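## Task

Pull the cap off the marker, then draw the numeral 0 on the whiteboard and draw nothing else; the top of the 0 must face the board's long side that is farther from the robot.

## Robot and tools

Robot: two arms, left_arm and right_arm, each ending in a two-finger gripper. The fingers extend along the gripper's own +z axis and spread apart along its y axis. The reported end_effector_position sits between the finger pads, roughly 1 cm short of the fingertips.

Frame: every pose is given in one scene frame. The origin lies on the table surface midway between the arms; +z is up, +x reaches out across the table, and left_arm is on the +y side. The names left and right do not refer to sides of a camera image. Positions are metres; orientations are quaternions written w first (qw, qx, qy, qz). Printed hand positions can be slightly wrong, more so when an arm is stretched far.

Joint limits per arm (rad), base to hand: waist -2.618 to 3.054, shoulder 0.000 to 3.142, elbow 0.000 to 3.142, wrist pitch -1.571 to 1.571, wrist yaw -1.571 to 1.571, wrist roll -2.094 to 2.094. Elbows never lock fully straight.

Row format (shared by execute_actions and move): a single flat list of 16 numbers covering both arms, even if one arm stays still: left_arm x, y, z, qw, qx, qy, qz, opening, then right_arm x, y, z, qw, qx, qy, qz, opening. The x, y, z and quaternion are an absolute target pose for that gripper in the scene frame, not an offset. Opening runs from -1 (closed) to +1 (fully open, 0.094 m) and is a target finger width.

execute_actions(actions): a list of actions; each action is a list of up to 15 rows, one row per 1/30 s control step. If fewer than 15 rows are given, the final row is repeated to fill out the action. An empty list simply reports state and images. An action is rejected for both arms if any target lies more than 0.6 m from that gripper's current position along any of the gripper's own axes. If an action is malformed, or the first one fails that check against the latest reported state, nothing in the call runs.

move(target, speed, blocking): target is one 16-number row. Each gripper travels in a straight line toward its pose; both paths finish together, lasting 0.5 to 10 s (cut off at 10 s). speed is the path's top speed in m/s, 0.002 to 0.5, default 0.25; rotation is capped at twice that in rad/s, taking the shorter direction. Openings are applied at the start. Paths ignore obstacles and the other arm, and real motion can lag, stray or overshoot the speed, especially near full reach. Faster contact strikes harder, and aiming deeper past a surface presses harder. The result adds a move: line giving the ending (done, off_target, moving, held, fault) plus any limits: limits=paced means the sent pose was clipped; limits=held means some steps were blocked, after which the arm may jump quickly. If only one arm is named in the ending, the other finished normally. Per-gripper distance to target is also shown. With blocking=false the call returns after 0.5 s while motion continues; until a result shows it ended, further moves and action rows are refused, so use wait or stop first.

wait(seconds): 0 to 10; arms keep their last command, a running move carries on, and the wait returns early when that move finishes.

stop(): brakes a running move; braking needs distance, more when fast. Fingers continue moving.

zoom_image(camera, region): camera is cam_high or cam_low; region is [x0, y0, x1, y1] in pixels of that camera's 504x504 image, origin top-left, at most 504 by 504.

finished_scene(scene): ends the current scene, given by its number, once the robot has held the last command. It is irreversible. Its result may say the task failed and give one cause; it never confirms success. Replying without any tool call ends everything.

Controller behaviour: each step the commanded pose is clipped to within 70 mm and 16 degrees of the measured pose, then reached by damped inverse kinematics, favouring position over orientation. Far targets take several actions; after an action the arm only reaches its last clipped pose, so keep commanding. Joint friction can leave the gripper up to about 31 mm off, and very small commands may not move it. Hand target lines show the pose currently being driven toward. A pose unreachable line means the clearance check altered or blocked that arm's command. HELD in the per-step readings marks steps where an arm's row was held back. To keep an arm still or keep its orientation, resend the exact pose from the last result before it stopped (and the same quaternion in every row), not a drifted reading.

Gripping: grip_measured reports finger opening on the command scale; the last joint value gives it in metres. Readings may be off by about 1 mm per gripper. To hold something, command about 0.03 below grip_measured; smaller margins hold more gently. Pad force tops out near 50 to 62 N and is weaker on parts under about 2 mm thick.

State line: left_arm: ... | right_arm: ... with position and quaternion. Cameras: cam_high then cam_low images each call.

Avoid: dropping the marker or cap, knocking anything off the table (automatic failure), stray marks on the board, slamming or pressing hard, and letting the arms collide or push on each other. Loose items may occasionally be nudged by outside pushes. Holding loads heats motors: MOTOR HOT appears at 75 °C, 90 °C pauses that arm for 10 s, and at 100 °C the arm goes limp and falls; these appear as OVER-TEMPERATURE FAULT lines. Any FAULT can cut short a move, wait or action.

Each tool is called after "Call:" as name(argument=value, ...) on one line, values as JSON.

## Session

Call:
execute_actions(actions=[])

Scene clock: 0.00 s.
left_arm: end_effector_position=(+0.1872, +0.4148, +0.3140) grip_measured=+1.000 end_effector_quat_wxyz=(+0.006, +0.581, +0.727, +0.364) | right_arm: end_effector_position=(+0.3560, -0.3249, +0.3978) grip_measured=+1.000 end_effector_quat_wxyz=(+0.699, +0.064, +0.710, -0.054)
Joint positions: left_arm=[ 0.716  1.186  1.524 -1.191 -0.227  1.976  0.094] | right_arm=[-0.004  1.049  1.046 -0.014  0.015  0.013  0.094]
Joint velocities: left_arm=[ 0.012  0.002  0.002  0.081 -0.022  0.022  0.   ] | right_arm=[ 0.002 -0.002  0.002  0.037 -0.051  0.081  0.   ]
Motor temperatures (°C, as the motors report them): left_arm=[22 30 27 26 22 21] | right_arm=[23 25 25 26 26 23]
Hand target (left_arm): +0.187, +0.415, +0.314; +0.006, +0.581, +0.727, +0.364
Hand target (right_arm): +0.356, -0.325, +0.398; +0.699, +0.064, +0.710, -0.054

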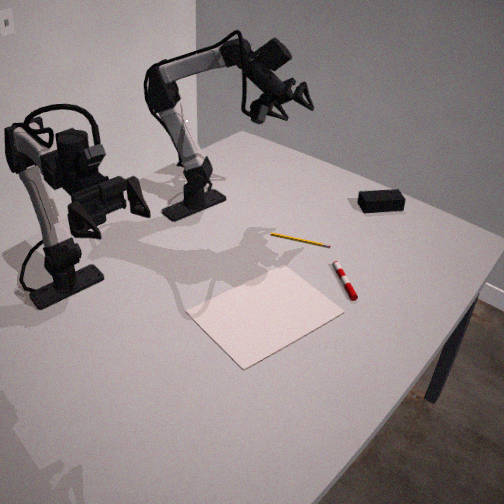

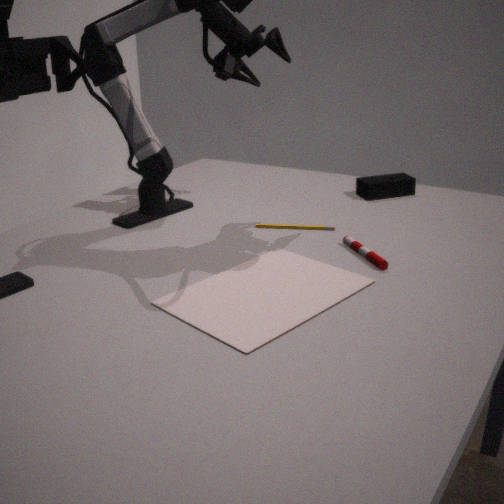

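Call:
move(target=[0.48,0.225,0.05,0,0.284,0.959,0,1,0.25,-0.35,0.3,0.699,0.064,0.71,-0.054,1])

Call:
zoom_image(camera="cam_high", region=[260,180,460,340])

Call:
zoom_image(camera="cam_low", region=[260,160,460,320])

Scene clock: 3.53 s.
left_arm: end_effector_position=(+0.4766, +0.2335, +0.0498) grip_measured=+1.000 end_effector_quat_wxyz=(+0.027, +0.287, +0.957, +0.026) | right_arm: end_effector_position=(+0.2532, -0.3506, +0.3054) grip_measured=+1.000 end_effector_quat_wxyz=(+0.701, +0.067, +0.708, -0.054)
Joint positions: left_arm=[ 0.167  2.735  2.805 -1.575 -0.035  0.575  0.094] | right_arm=[-0.358  0.563  0.538  0.012 -0.336  0.013  0.094]
Joint velocities: left_arm=[-0.002 -0.002 -0.002  0.037 -0.022 -0.007  0.   ] | right_arm=[ 0.007  0.007  0.002  0.007 -0.022  0.007  0.   ]
Motor temperatures (°C, as the motors report them): left_arm=[22 31 27 26 22 21] | right_arm=[23 25 26 28 26 23]
Hand target (left_arm): +0.477, +0.228, +0.050; +0.029, +0.287, +0.957, +0.020
Hand target (right_arm): +0.250, -0.349, +0.300; +0.699, +0.065, +0.710, -0.053
Off the commanded pose (left_arm): 0.009 m, 4 deg.
Off the commanded pose (right_arm): 0.006 m, 0 deg.
joint sent to its limit (left arm) — the command would take joint 4 (wrist pitch) past its lower limit, so that joint was sent only as far as its limit.
move: off_target (left_arm)

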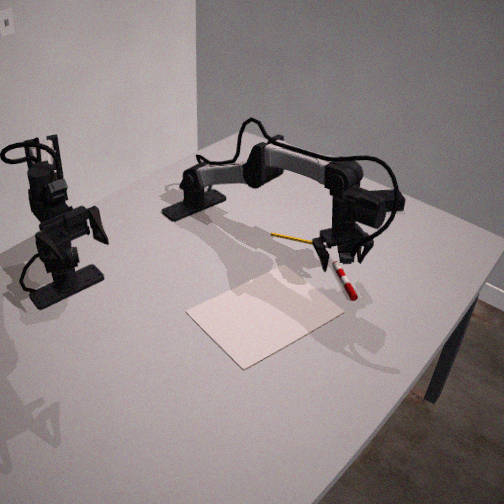

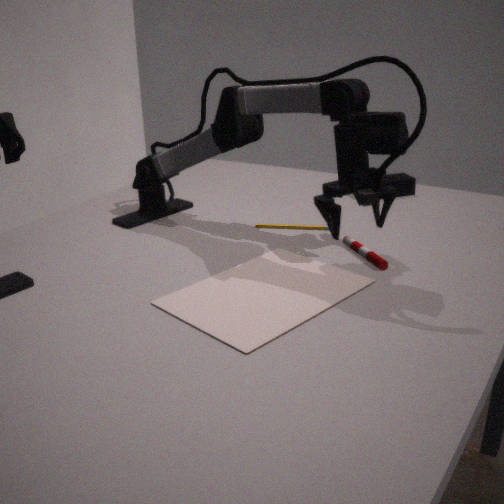

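Region (260, 180, 460, 340) of cam_high's 504x504 image, scaled by 2.520, with more detail than that image has; it fills the top 403 rows of this view, and the rest is white.

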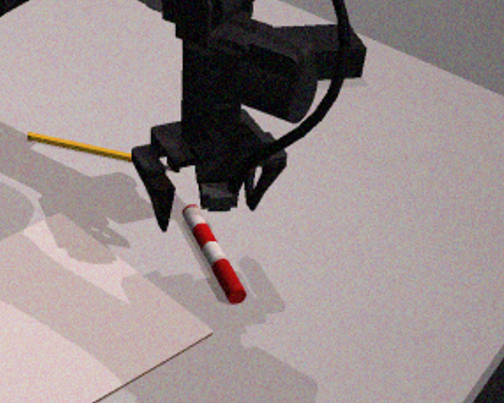

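Region (260, 160, 460, 320) of cam_low's 504x504 image, scaled by 2.520, with more detail than that image has; it fills the top 403 rows of this view, and the rest is white.

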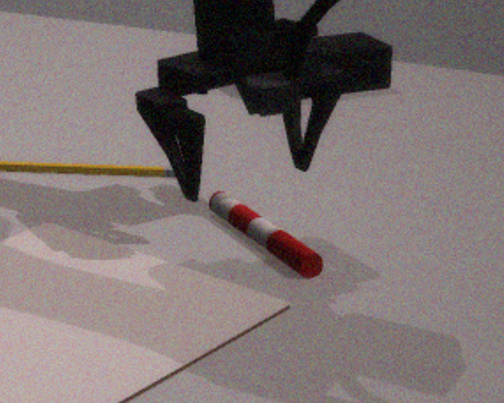

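Call:
move(target=[0.467,0.235,0.012,0,0.284,0.959,0,0.3,0.25,-0.35,0.3,0.699,0.064,0.71,-0.054,1], speed=0.08)

Call:
zoom_image(camera="cam_high", region=[260,180,460,340])

Call:
zoom_image(camera="cam_low", region=[260,160,460,320])

Scene clock: 5.20 s.
left_arm: end_effector_position=(+0.4649, +0.2314, +0.0074) grip_measured=+0.302 end_effector_quat_wxyz=(-0.010, +0.287, +0.958, +0.003) | right_arm: end_effector_position=(+0.2533, -0.3501, +0.3054) grip_measured=+1.000 end_effector_quat_wxyz=(+0.701, +0.065, +0.708, -0.053)
Joint positions: left_arm=[ 0.17   2.725  2.616 -1.479 -0.011  0.577  0.061] | right_arm=[-0.358  0.563  0.538  0.012 -0.339  0.013  0.094]
Joint velocities: left_arm=[0.007 0.002 0.002 0.051 0.007 0.037 0.001] | right_arm=[ 0.007  0.017 -0.002  0.007 -0.066 -0.11   0.   ]
Motor temperatures (°C, as the motors report them): left_arm=[22 33 27 26 22 21] | right_arm=[23 25 26 29 26 23]
Hand target (left_arm): +0.466, +0.235, +0.012; -0.001, +0.284, +0.959, -0.000
Hand target (right_arm): +0.250, -0.350, +0.300; +0.699, +0.064, +0.710, -0.054
Off the commanded pose (left_arm): 0.006 m, 1 deg.
Off the commanded pose (right_arm): 0.006 m, 0 deg.
move: done

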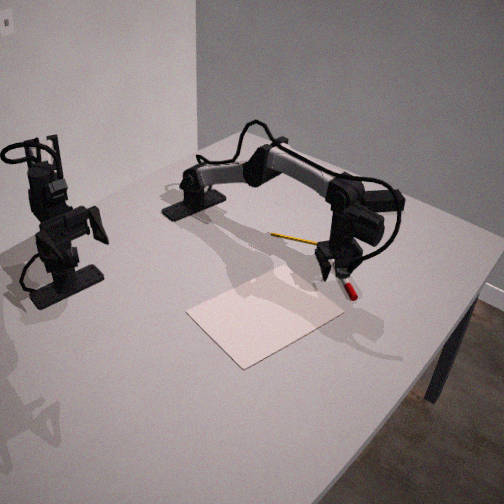

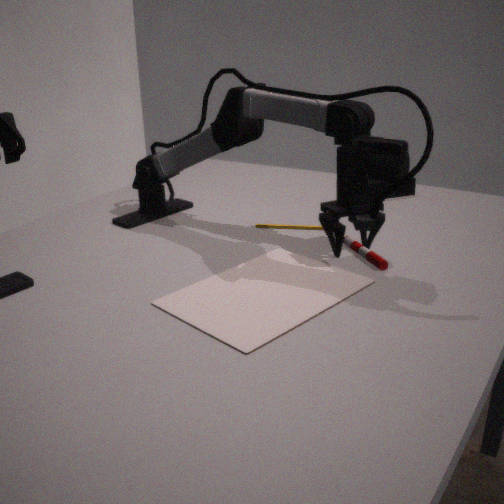

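Region (260, 180, 460, 340) of cam_high's 504x504 image, scaled by 2.520, with more detail than that image has; it fills the top 403 rows of this view, and the rest is white.

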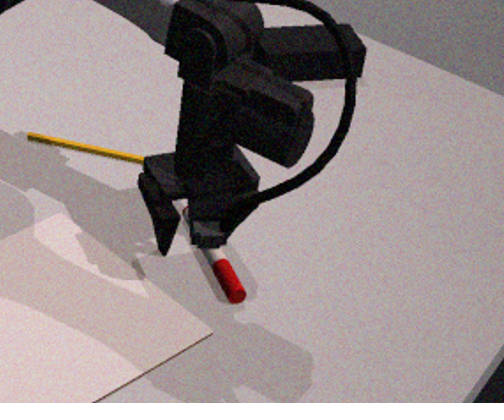

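Region (260, 160, 460, 320) of cam_low's 504x504 image, scaled by 2.520, with more detail than that image has; it fills the top 403 rows of this view, and the rest is white.

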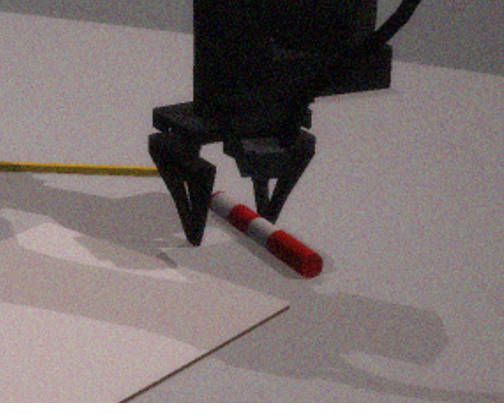

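Call:
move(target=[0.467,0.235,0.012,0,0.284,0.959,0,-0.72,0.25,-0.35,0.3,0.699,0.064,0.71,-0.054,1])

Call:
move(target=[0.4,0.17,0.15,0,0,1,0,-0.72,0.25,-0.35,0.3,0.699,0.064,0.71,-0.054,1], speed=0.15)

Call:
move(target=[0.33,0.02,0.2,0,0,0.707,-0.707,-0.72,0.42,-0.14,0.2,0,0,0.707,0.707,1], speed=0.12)

Call:
move(target=[0.33,0.02,0.2,0,0,0.707,-0.707,-0.72,0.42,-0.05,0.205,0,0,0.707,0.707,0.6], speed=0.08)

Call:
zoom_image(camera="cam_high", region=[160,160,360,320])

Scene clock: 6.53 s.
left_arm: end_effector_position=(+0.4650, +0.2313, +0.0074) grip_measured=-0.656 end_effector_quat_wxyz=(-0.010, +0.287, +0.958, +0.003) | right_arm: end_effector_position=(+0.2533, -0.3501, +0.3054) grip_measured=+1.000 end_effector_quat_wxyz=(+0.701, +0.065, +0.708, -0.053)
Joint positions: left_arm=[ 0.17   2.725  2.616 -1.479 -0.011  0.577  0.016] | right_arm=[-0.358  0.563  0.538  0.012 -0.339  0.012  0.094]
Joint velocities: left_arm=[-0.012 -0.002 -0.012  0.095  0.007 -0.007 -0.001] | right_arm=[-0.012 -0.017 -0.002 -0.051 -0.022  0.007  0.   ]
Motor temperatures (°C, as the motors report them): left_arm=[22 34 27 26 22 21] | right_arm=[23 25 26 29 26 23]
Hand target (left_arm): +0.467, +0.235, +0.012; -0.001, +0.284, +0.959, -0.000
Hand target (right_arm): +0.250, -0.350, +0.300; +0.699, +0.064, +0.710, -0.054
Off the commanded pose (left_arm): 0.006 m, 1 deg.
Off the commanded pose (right_arm): 0.006 m, 0 deg.
move: done

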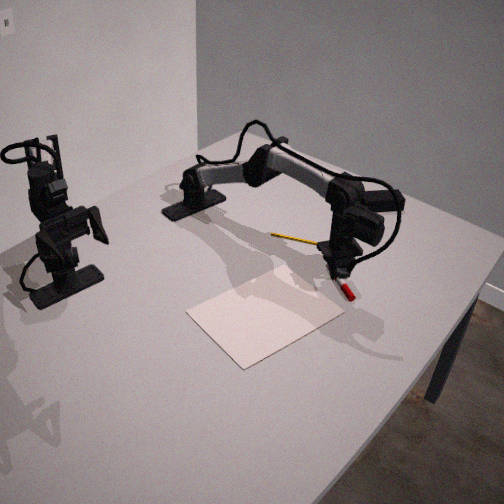

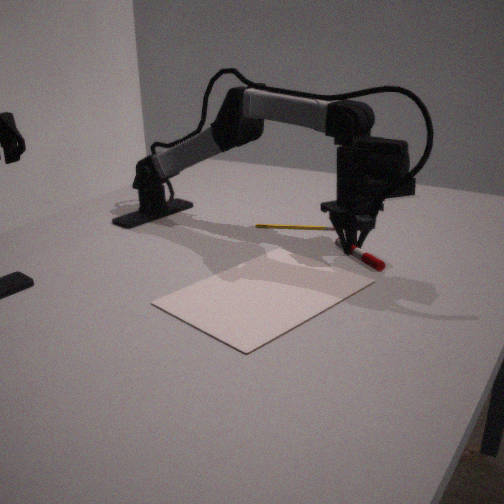

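Scene clock: 9.00 s.
left_arm: end_effector_position=(+0.4083, +0.1744, +0.1484) grip_measured=-0.657 end_effector_quat_wxyz=(+0.042, -0.000, +0.999, -0.000) | right_arm: end_effector_position=(+0.2533, -0.3501, +0.3054) grip_measured=+1.000 end_effector_quat_wxyz=(+0.701, +0.065, +0.708, -0.053)
Joint positions: left_arm=[ 0.044  2.296  2.389 -1.579 -0.011 -0.131  0.016] | right_arm=[-0.358  0.563  0.538  0.012 -0.339  0.012  0.094]
Joint velocities: left_arm=[-0.007 -0.007 -0.002 -0.051 -0.007 -0.066  0.   ] | right_arm=[ 0.007  0.022 -0.007 -0.007  0.037  0.022  0.   ]
Motor temperatures (°C, as the motors report them): left_arm=[22 36 28 26 22 21] | right_arm=[23 25 27 30 26 23]
Hand target (left_arm): +0.402, +0.170, +0.150; +0.036, -0.000, +0.999, -0.002
Hand target (right_arm): +0.250, -0.350, +0.300; +0.699, +0.064, +0.710, -0.054
Off the commanded pose (left_arm): 0.010 m, 5 deg.
Off the commanded pose (right_arm): 0.006 m, 0 deg.
joint sent to its limit (left arm) — the command would take joint 4 (wrist pitch) past its lower limit, so that joint was sent only as far as its limit.
move: off_target (left_arm)

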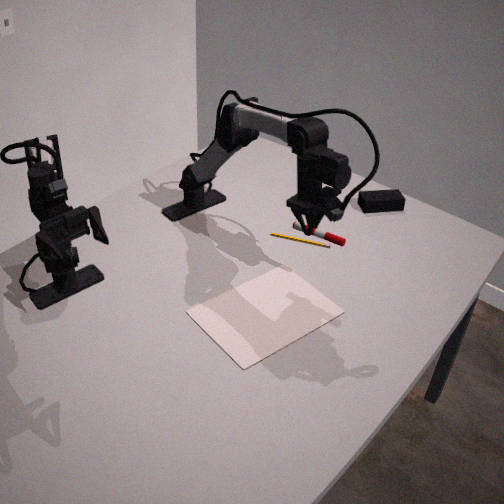

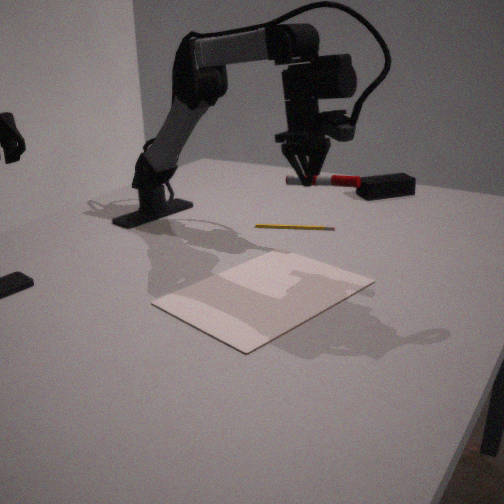

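Scene clock: 18.73 s.
left_arm: end_effector_position=(+0.3406, +0.0216, +0.1931) grip_measured=-0.657 end_effector_quat_wxyz=(-0.021, +0.007, +0.727, -0.686) | right_arm: end_effector_position=(+0.4182, -0.1413, +0.2000) grip_measured=+1.000 end_effector_quat_wxyz=(+0.027, +0.033, +0.732, +0.680)
Joint positions: left_arm=[ 0.076  1.921  1.245 -0.102  1.49  -0.815  0.016] | right_arm=[ 0.037  2.312  1.97  -1.565 -1.492 -0.331  0.094]
Joint velocities: left_arm=[-0.002 -0.032 -0.129  0.344 -0.007 -0.271 -0.   ] | right_arm=[-0.007 -0.012  0.017 -0.037  0.037 -0.007  0.   ]
Motor temperatures (°C, as the motors report them): left_arm=[22 41 28 27 22 21] | right_arm=[23 26 28 30 26 23]
Hand target (left_arm): +0.335, +0.018, +0.198; -0.019, +0.017, +0.724, -0.689
Hand target (right_arm): +0.420, -0.138, +0.199; +0.024, +0.034, +0.728, +0.684
Off the commanded pose (left_arm): 0.013 m, 4 deg.
Off the commanded pose (right_arm): 0.002 m, 7 deg.
joint sent to its limit (right arm) — the command would take joint 4 (wrist pitch) past its lower limit, so that joint was sent only as far as its limit.
move: off_target (left_arm, right_arm)

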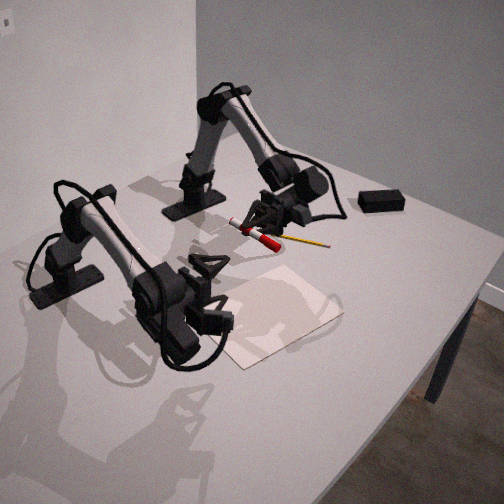

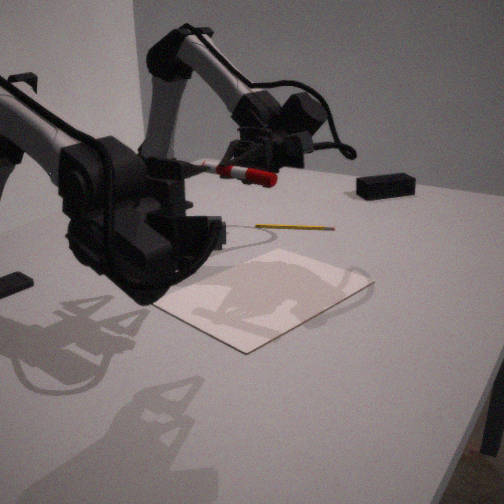

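Scene clock: 20.23 s.
left_arm: end_effector_position=(+0.3343, +0.0223, +0.1954) grip_measured=-0.657 end_effector_quat_wxyz=(-0.016, +0.002, +0.721, -0.693) | right_arm: end_effector_position=(+0.4160, -0.0524, +0.2074) grip_measured=+0.602 end_effector_quat_wxyz=(-0.035, -0.032, +0.717, +0.696)
Joint positions: left_arm=[ 0.076  1.88   1.111  0.268  1.488 -1.092  0.016] | right_arm=[ 0.24   2.368  2.08  -1.393 -1.542 -0.104  0.075]
Joint velocities: left_arm=[ 0.017 -0.002 -0.076  0.418 -0.037 -0.242 -0.   ] | right_arm=[-0.002 -0.012  0.027  0.066 -0.022  0.022 -0.   ]
Motor temperatures (°C, as the motors report them): left_arm=[22 41 28 27 22 21] | right_arm=[23 27 28 29 26 23]
Hand target (left_arm): +0.331, +0.020, +0.200; -0.008, +0.008, +0.721, -0.693
Hand target (right_arm): +0.421, -0.050, +0.205; -0.033, -0.035, +0.711, +0.701
Off the commanded pose (left_arm): 0.007 m, 3 deg.
Off the commanded pose (right_arm): 0.005 m, 6 deg.
joint sent to its limit (right arm) — the command would take joint 5 (wrist yaw) past its lower limit, so that joint was sent only as far as its limit.
move: off_target (left_arm, right_arm)

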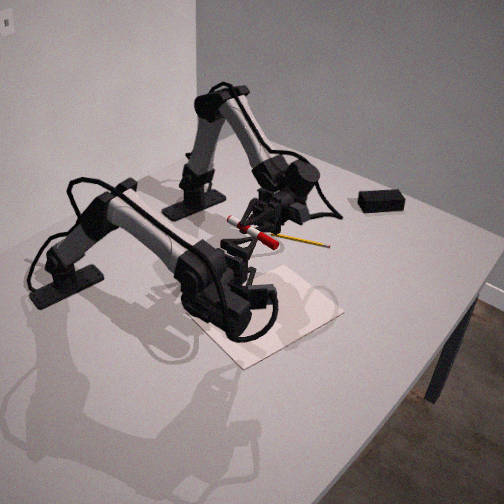

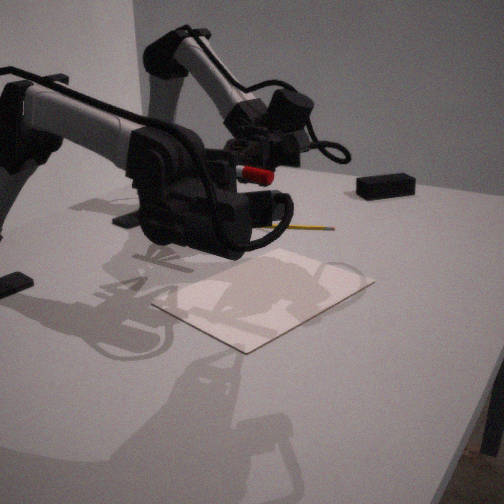

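Region (160, 160, 360, 320) of cam_high's 504x504 image, scaled by 2.520, with more detail than that image has; it fills the top 403 rows of this view, and the rest is white.

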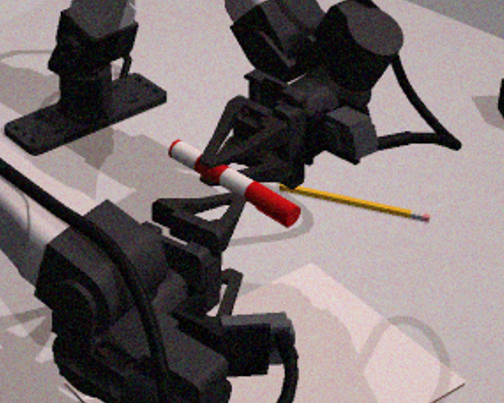

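Call:
move(target=[0.33,0.02,0.2,0,0,0.707,-0.707,-0.72,0.42,0.02,0.205,0,0,0.707,0.707,0.6], speed=0.05)

Call:
move(target=[0.33,-0.02,0.2,0,0,0.707,-0.707,-0.72,0.42,0.02,0.205,-0.08,-0.08,0.715,0.69,0.5], speed=0.03)

Call:
move(target=[0.33,-0.02,0.2,0,0,0.707,-0.707,-0.72,0.42,0.02,0.205,-0.08,-0.08,0.715,0.69,-0.73])

Scene clock: 23.53 s.
left_arm: end_effector_position=(+0.3317, +0.0228, +0.2126) grip_measured=-0.657 end_effector_quat_wxyz=(+0.009, +0.010, +0.707, -0.707) | right_arm: end_effector_position=(+0.4205, +0.0166, +0.2098) grip_measured=+0.602 end_effector_quat_wxyz=(-0.082, -0.080, +0.712, +0.692)
Joint positions: left_arm=[ 0.076  1.88   0.996  0.871  1.474 -1.531  0.016] | right_arm=[ 0.382  2.479  2.285 -1.222 -1.543  0.162  0.075]
Joint velocities: left_arm=[-0.002 -0.002 -0.022  0.095 -0.007 -0.125  0.003] | right_arm=[-0.012 -0.002 -0.017 -0.066 -0.051 -0.022  0.   ]
Motor temperatures (°C, as the motors report them): left_arm=[22 41 28 28 22 21] | right_arm=[23 29 29 29 26 23]
Hand target (left_arm): +0.331, +0.020, +0.201; +0.000, -0.000, +0.708, -0.706
Hand target (right_arm): +0.421, +0.020, +0.205; -0.081, -0.084, +0.715, +0.689
Off the commanded pose (left_arm): 0.013 m, 2 deg.
Off the commanded pose (right_arm): 0.006 m, 13 deg.
move: off_target (left_arm, right_arm)

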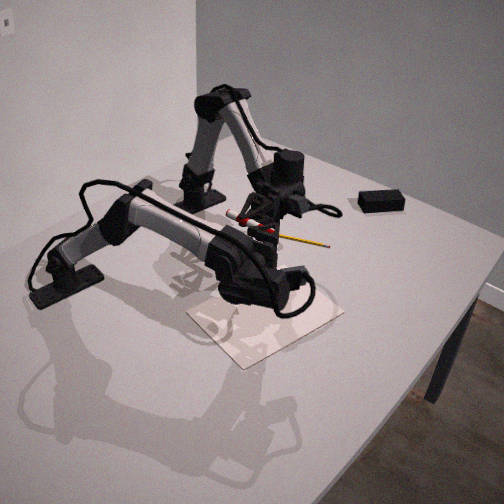

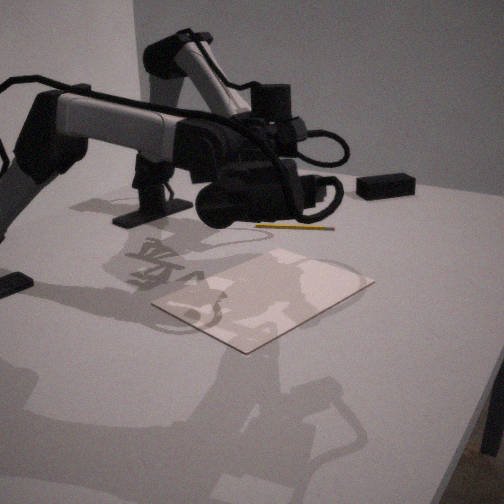

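Scene clock: 25.27 s.
left_arm: end_effector_position=(+0.3282, -0.0159, +0.2033) grip_measured=-0.657 end_effector_quat_wxyz=(-0.001, +0.001, +0.709, -0.705) | right_arm: end_effector_position=(+0.4205, +0.0166, +0.2098) grip_measured=+0.502 end_effector_quat_wxyz=(-0.082, -0.080, +0.712, +0.692)
Joint positions: left_arm=[-0.027  1.906  0.996  0.881  1.372 -1.542  0.016] | right_arm=[ 0.382  2.479  2.285 -1.222 -1.543  0.162  0.071]
Joint velocities: left_arm=[ 0.002  0.002 -0.012 -0.125 -0.037 -0.022 -0.   ] | right_arm=[-0.012 -0.012 -0.017 -0.022 -0.022 -0.051  0.001]
Motor temperatures (°C, as the motors report them): left_arm=[22 41 28 28 22 21] | right_arm=[23 30 29 29 26 23]
Hand target (left_arm): +0.330, -0.020, +0.199; +0.000, +0.000, +0.709, -0.705
Hand target (right_arm): +0.420, +0.020, +0.205; -0.083, -0.083, +0.715, +0.689
Off the commanded pose (left_arm): 0.006 m, 0 deg.
Off the commanded pose (right_arm): 0.006 m, 0 deg.
move: done

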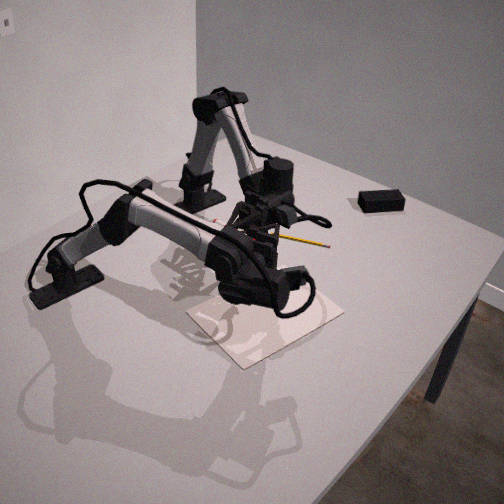

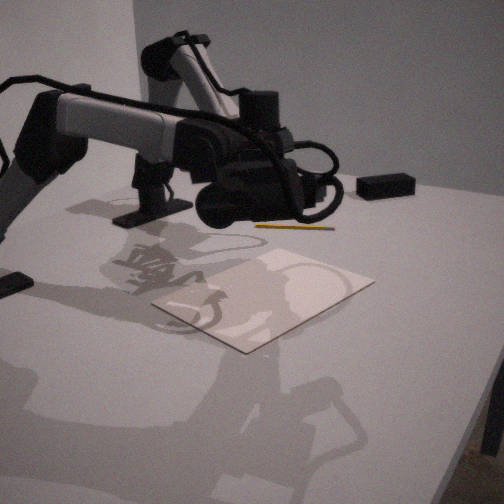

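Scene clock: 25.97 s.
left_arm: end_effector_position=(+0.3282, -0.0159, +0.2040) grip_measured=-0.657 end_effector_quat_wxyz=(-0.004, -0.002, +0.709, -0.706) | right_arm: end_effector_position=(+0.4205, +0.0166, +0.2098) grip_measured=-0.659 end_effector_quat_wxyz=(-0.082, -0.079, +0.712, +0.692)
Joint positions: left_arm=[-0.027  1.906  0.996  0.888  1.372 -1.558  0.016] | right_arm=[ 0.382  2.479  2.285 -1.222 -1.543  0.163  0.016]
Joint velocities: left_arm=[-0.007 -0.002  0.012 -0.125  0.066  0.007  0.001] | right_arm=[ 0.027  0.002  0.002  0.022  0.066 -0.007  0.002]
Motor temperatures (°C, as the motors report them): left_arm=[22 41 28 29 22 21] | right_arm=[23 31 29 29 26 23]
Hand target (left_arm): +0.330, -0.020, +0.200; -0.000, -0.000, +0.708, -0.706
Hand target (right_arm): +0.420, +0.020, +0.205; -0.083, -0.083, +0.715, +0.689
Off the commanded pose (left_arm): 0.006 m, 1 deg.
Off the commanded pose (right_arm): 0.006 m, 0 deg.
move: done

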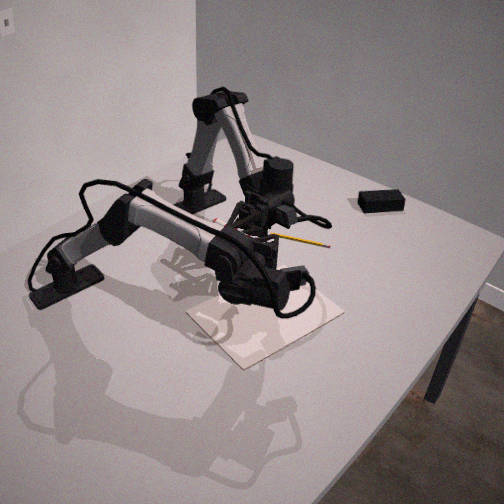

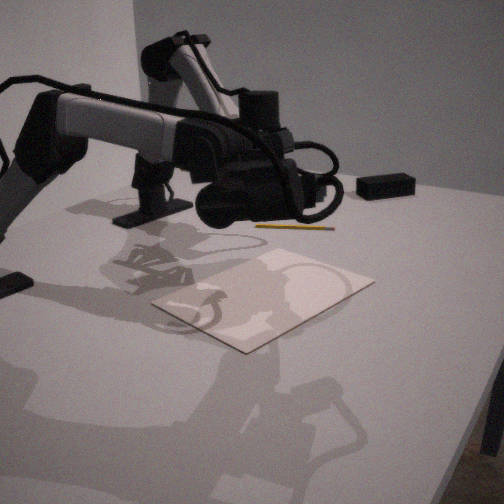

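Call:
move(target=[0.24,-0.015,0.2,0,0,0.707,-0.707,-0.72,0.42,0.02,0.205,-0.08,-0.08,0.715,0.69,-0.73], speed=0.04)

Call:
move(target=[0.25,0.06,0.22,0,0,0.707,-0.707,-0.72,0.42,-0.2,0.2,-0.08,-0.08,0.715,0.69,-0.73], speed=0.15)

Call:
move(target=[0.42,0.05,0.16,0.5,0.5,-0.5,0.5,-0.72,0.25,-0.35,0.2,0.23,0.19,0.826,0.478,-0.73], speed=0.15)

Call:
move(target=[0.456,0.0,0.11,0.384,0.554,-0.639,0.368,-0.72,0.25,-0.35,0.2,0.23,0.19,0.826,0.478,-0.73], speed=0.08)

Call:
move(target=[0.456,-0.004,0.08,0.384,0.554,-0.639,0.368,-0.72,0.25,-0.35,0.2,0.23,0.19,0.826,0.478,-0.73], speed=0.03)

Call:
zoom_image(camera="cam_low", region=[200,180,400,340])

Scene clock: 29.80 s.
left_arm: end_effector_position=(+0.2474, -0.0136, +0.1980) grip_measured=-0.657 end_effector_quat_wxyz=(-0.003, -0.008, +0.710, -0.705) | right_arm: end_effector_position=(+0.4173, +0.0190, +0.2087) grip_measured=-0.659 end_effector_quat_wxyz=(-0.087, -0.079, +0.714, +0.690)
Joint positions: left_arm=[-0.075  1.655  0.647  0.979  1.314 -1.559  0.016] | right_arm=[ 0.389  2.479  2.285 -1.241 -1.538  0.15   0.016]
Joint velocities: left_arm=[ 0.002 -0.007 -0.007 -0.051 -0.022 -0.081 -0.001] | right_arm=[-0.017  0.002 -0.002  0.037  0.007 -0.007 -0.   ]
Motor temperatures (°C, as the motors report them): left_arm=[22 41 28 29 22 21] | right_arm=[23 33 29 29 26 23]
Hand target (left_arm): +0.240, -0.015, +0.201; +0.000, +0.000, +0.708, -0.706
Hand target (right_arm): +0.420, +0.020, +0.205; -0.083, -0.083, +0.715, +0.689
Off the commanded pose (left_arm): 0.008 m, 1 deg.
Off the commanded pose (right_arm): 0.005 m, 1 deg.
move: done

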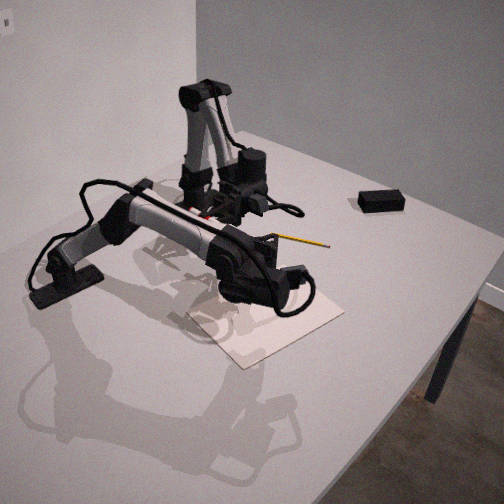

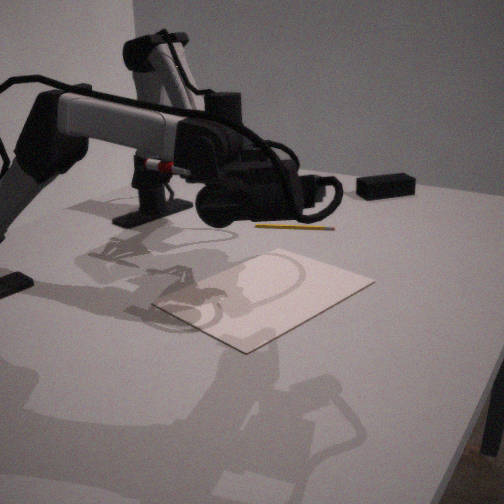

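Scene clock: 31.90 s.
left_arm: end_effector_position=(+0.2517, +0.0565, +0.2140) grip_measured=-0.657 end_effector_quat_wxyz=(-0.008, -0.014, +0.707, -0.707) | right_arm: end_effector_position=(+0.4187, -0.2009, +0.1965) grip_measured=-0.658 end_effector_quat_wxyz=(+0.065, +0.077, +0.750, +0.653)
Joint positions: left_arm=[ 0.163  1.6    0.647  0.975  1.551 -1.623  0.016] | right_arm=[-0.102  2.269  1.927 -1.565 -1.424 -0.336  0.016]
Joint velocities: left_arm=[-0.012 -0.017  0.022 -0.022 -0.007 -0.066 -0.001] | right_arm=[-0.002 -0.012  0.002 -0.051 -0.022 -0.081 -0.001]
Motor temperatures (°C, as the motors report them): left_arm=[22 41 29 30 22 21] | right_arm=[23 34 29 28 26 23]
Hand target (left_arm): +0.250, +0.059, +0.221; +0.003, -0.003, +0.707, -0.707
Hand target (right_arm): +0.418, -0.200, +0.200; +0.067, +0.069, +0.756, +0.648
Off the commanded pose (left_arm): 0.007 m, 2 deg.
Off the commanded pose (right_arm): 0.004 m, 25 deg; orientation clipped at the last step of the last action.
joint sent to its limit (left arm) — the command would take joint 5 (wrist yaw) past its upper limit, so that joint was sent only as far as its limit.
joint sent to its limit (right arm) — the command would take joint 4 (wrist pitch) past its lower limit, so that joint was sent only as far as its limit.
move: off_target (right_arm); limits=paced

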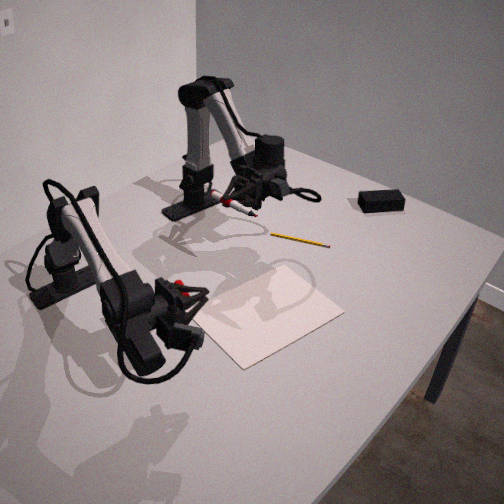

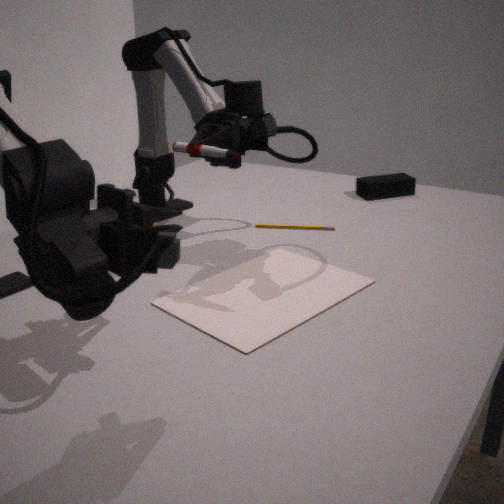

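Scene clock: 37.53 s.
left_arm: end_effector_position=(+0.4157, +0.0546, +0.1581) grip_measured=-0.659 end_effector_quat_wxyz=(+0.494, +0.501, -0.507, +0.498) | right_arm: end_effector_position=(+0.2555, -0.3517, +0.2007) grip_measured=-0.658 end_effector_quat_wxyz=(+0.236, +0.193, +0.822, +0.481)
Joint positions: left_arm=[ 0.163  2.253  1.633 -0.418  1.551 -2.093  0.016] | right_arm=[-0.72   1.677  1.306 -1.566 -1.097 -0.633  0.016]
Joint velocities: left_arm=[-0.017 -0.022 -0.007 -0.051  0.022 -0.037 -0.   ] | right_arm=[-0.012  0.012  0.002 -0.051  0.037 -0.066 -0.   ]
Motor temperatures (°C, as the motors report them): left_arm=[22 41 29 30 22 21] | right_arm=[23 35 29 28 26 23]
Hand target (left_arm): +0.418, +0.051, +0.157; +0.499, +0.500, -0.506, +0.494
Hand target (right_arm): +0.249, -0.349, +0.200; +0.232, +0.196, +0.824, +0.480
Off the commanded pose (left_arm): 0.007 m, 1 deg.
Off the commanded pose (right_arm): 0.006 m, 1 deg.
joint sent to its limit (left arm) — the command would take joint 6 (wrist roll) past its lower limit, so that joint was sent only as far as its limit.
joint sent to its limit (right arm) — the command would take joint 4 (wrist pitch) past its lower limit, so that joint was sent only as far as its limit.
move: done

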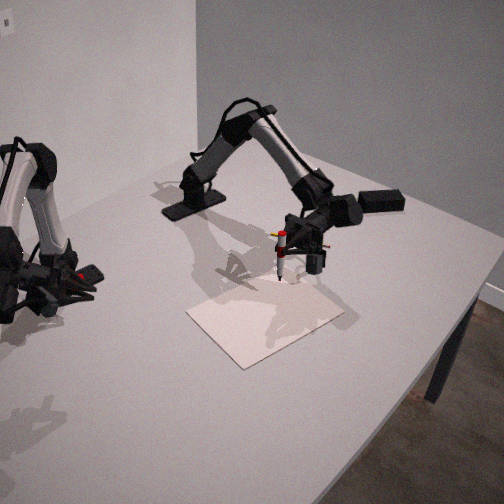

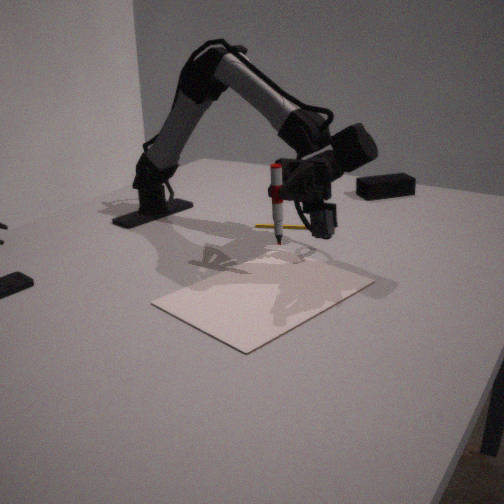

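Scene clock: 40.80 s.
left_arm: end_effector_position=(+0.4560, +0.0054, +0.1133) grip_measured=-0.659 end_effector_quat_wxyz=(+0.381, +0.556, -0.637, +0.374) | right_arm: end_effector_position=(+0.2549, -0.3518, +0.1998) grip_measured=-0.658 end_effector_quat_wxyz=(+0.235, +0.190, +0.824, +0.478)
Joint positions: left_arm=[ 0.035  2.667  2.532 -1.306  1.122 -1.657  0.016] | right_arm=[-0.72   1.677  1.306 -1.566 -1.09  -0.639  0.016]
Joint velocities: left_arm=[-0.002  0.027  0.061 -0.066 -0.051  0.007  0.   ] | right_arm=[-0.002  0.007  0.007 -0.037  0.037  0.081  0.   ]
Motor temperatures (°C, as the motors report them): left_arm=[22 42 30 29 22 21] | right_arm=[23 35 29 28 26 23]
Hand target (left_arm): +0.454, +0.001, +0.110; -0.382, -0.555, +0.641, -0.367
Hand target (right_arm): +0.250, -0.350, +0.200; +0.232, +0.191, +0.826, +0.477
Off the commanded pose (left_arm): 0.006 m, 1 deg.
Off the commanded pose (right_arm): 0.005 m, 1 deg.
joint sent to its limit (right arm) — the command would take joint 4 (wrist pitch) past its lower limit, so that joint was sent only as far as its limit.
move: done

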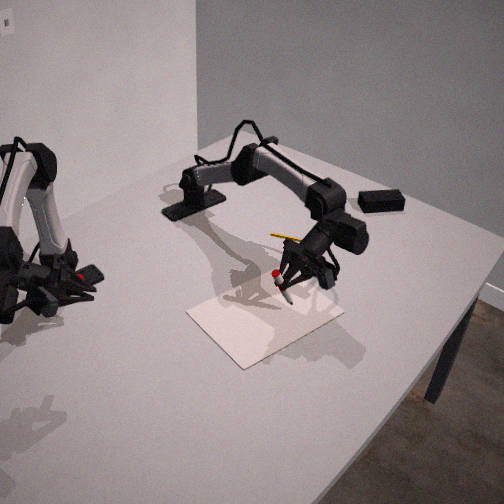

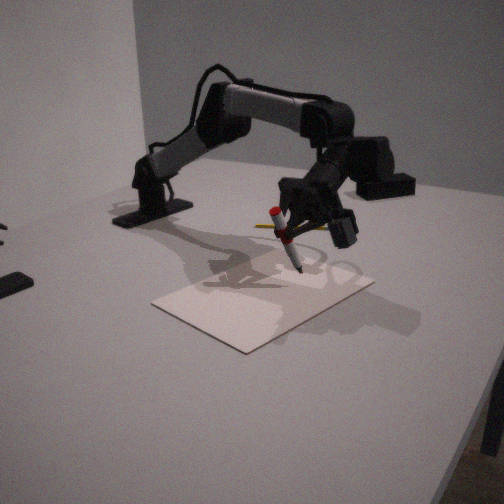

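Scene clock: 42.27 s.
left_arm: end_effector_position=(+0.4585, +0.0006, +0.0922) grip_measured=-0.659 end_effector_quat_wxyz=(+0.378, +0.551, -0.641, +0.378) | right_arm: end_effector_position=(+0.2549, -0.3518, +0.1998) grip_measured=-0.658 end_effector_quat_wxyz=(+0.236, +0.189, +0.825, +0.478)
Joint positions: left_arm=[ 0.027  2.667  2.448 -1.201  1.121 -1.662  0.016] | right_arm=[-0.72   1.677  1.306 -1.566 -1.09  -0.64   0.016]
Joint velocities: left_arm=[-0.032 -0.007  0.002 -0.037  0.037 -0.037 -0.001] | right_arm=[ 0.002 -0.007 -0.007 -0.022 -0.051 -0.007  0.   ]
Motor temperatures (°C, as the motors report them): left_arm=[22 43 30 29 22 21] | right_arm=[23 35 29 28 26 23]
Hand target (left_arm): +0.455, -0.004, +0.080; -0.384, -0.555, +0.640, -0.368
Hand target (right_arm): +0.250, -0.350, +0.200; +0.232, +0.191, +0.826, +0.477
Off the commanded pose (left_arm): 0.013 m, 1 deg.
Off the commanded pose (right_arm): 0.005 m, 1 deg.
joint sent to its limit (right arm) — the command would take joint 4 (wrist pitch) past its lower limit, so that joint was sent only as far as its limit.
move: off_target (left_arm)

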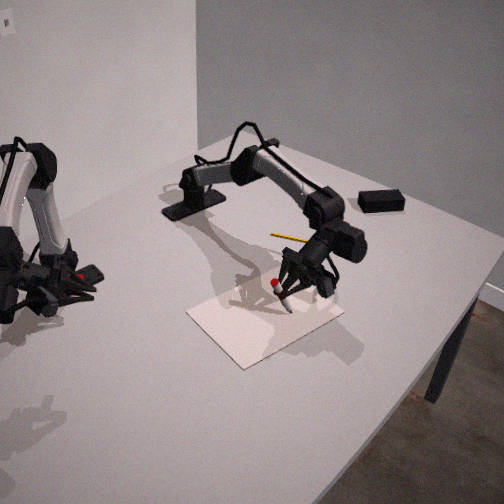

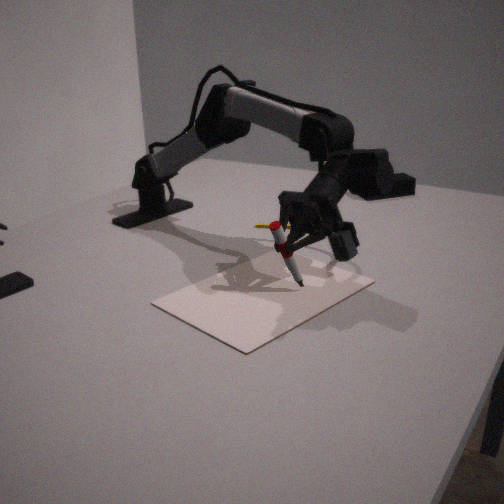

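Region (200, 180, 400, 340) of cam_low's 504x504 image, scaled by 2.520, with more detail than that image has; it fills the top 403 rows of this view, and the rest is white.

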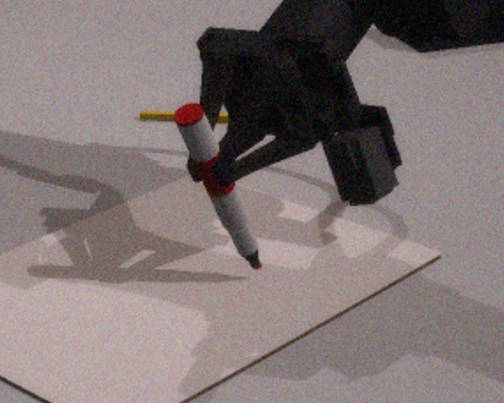

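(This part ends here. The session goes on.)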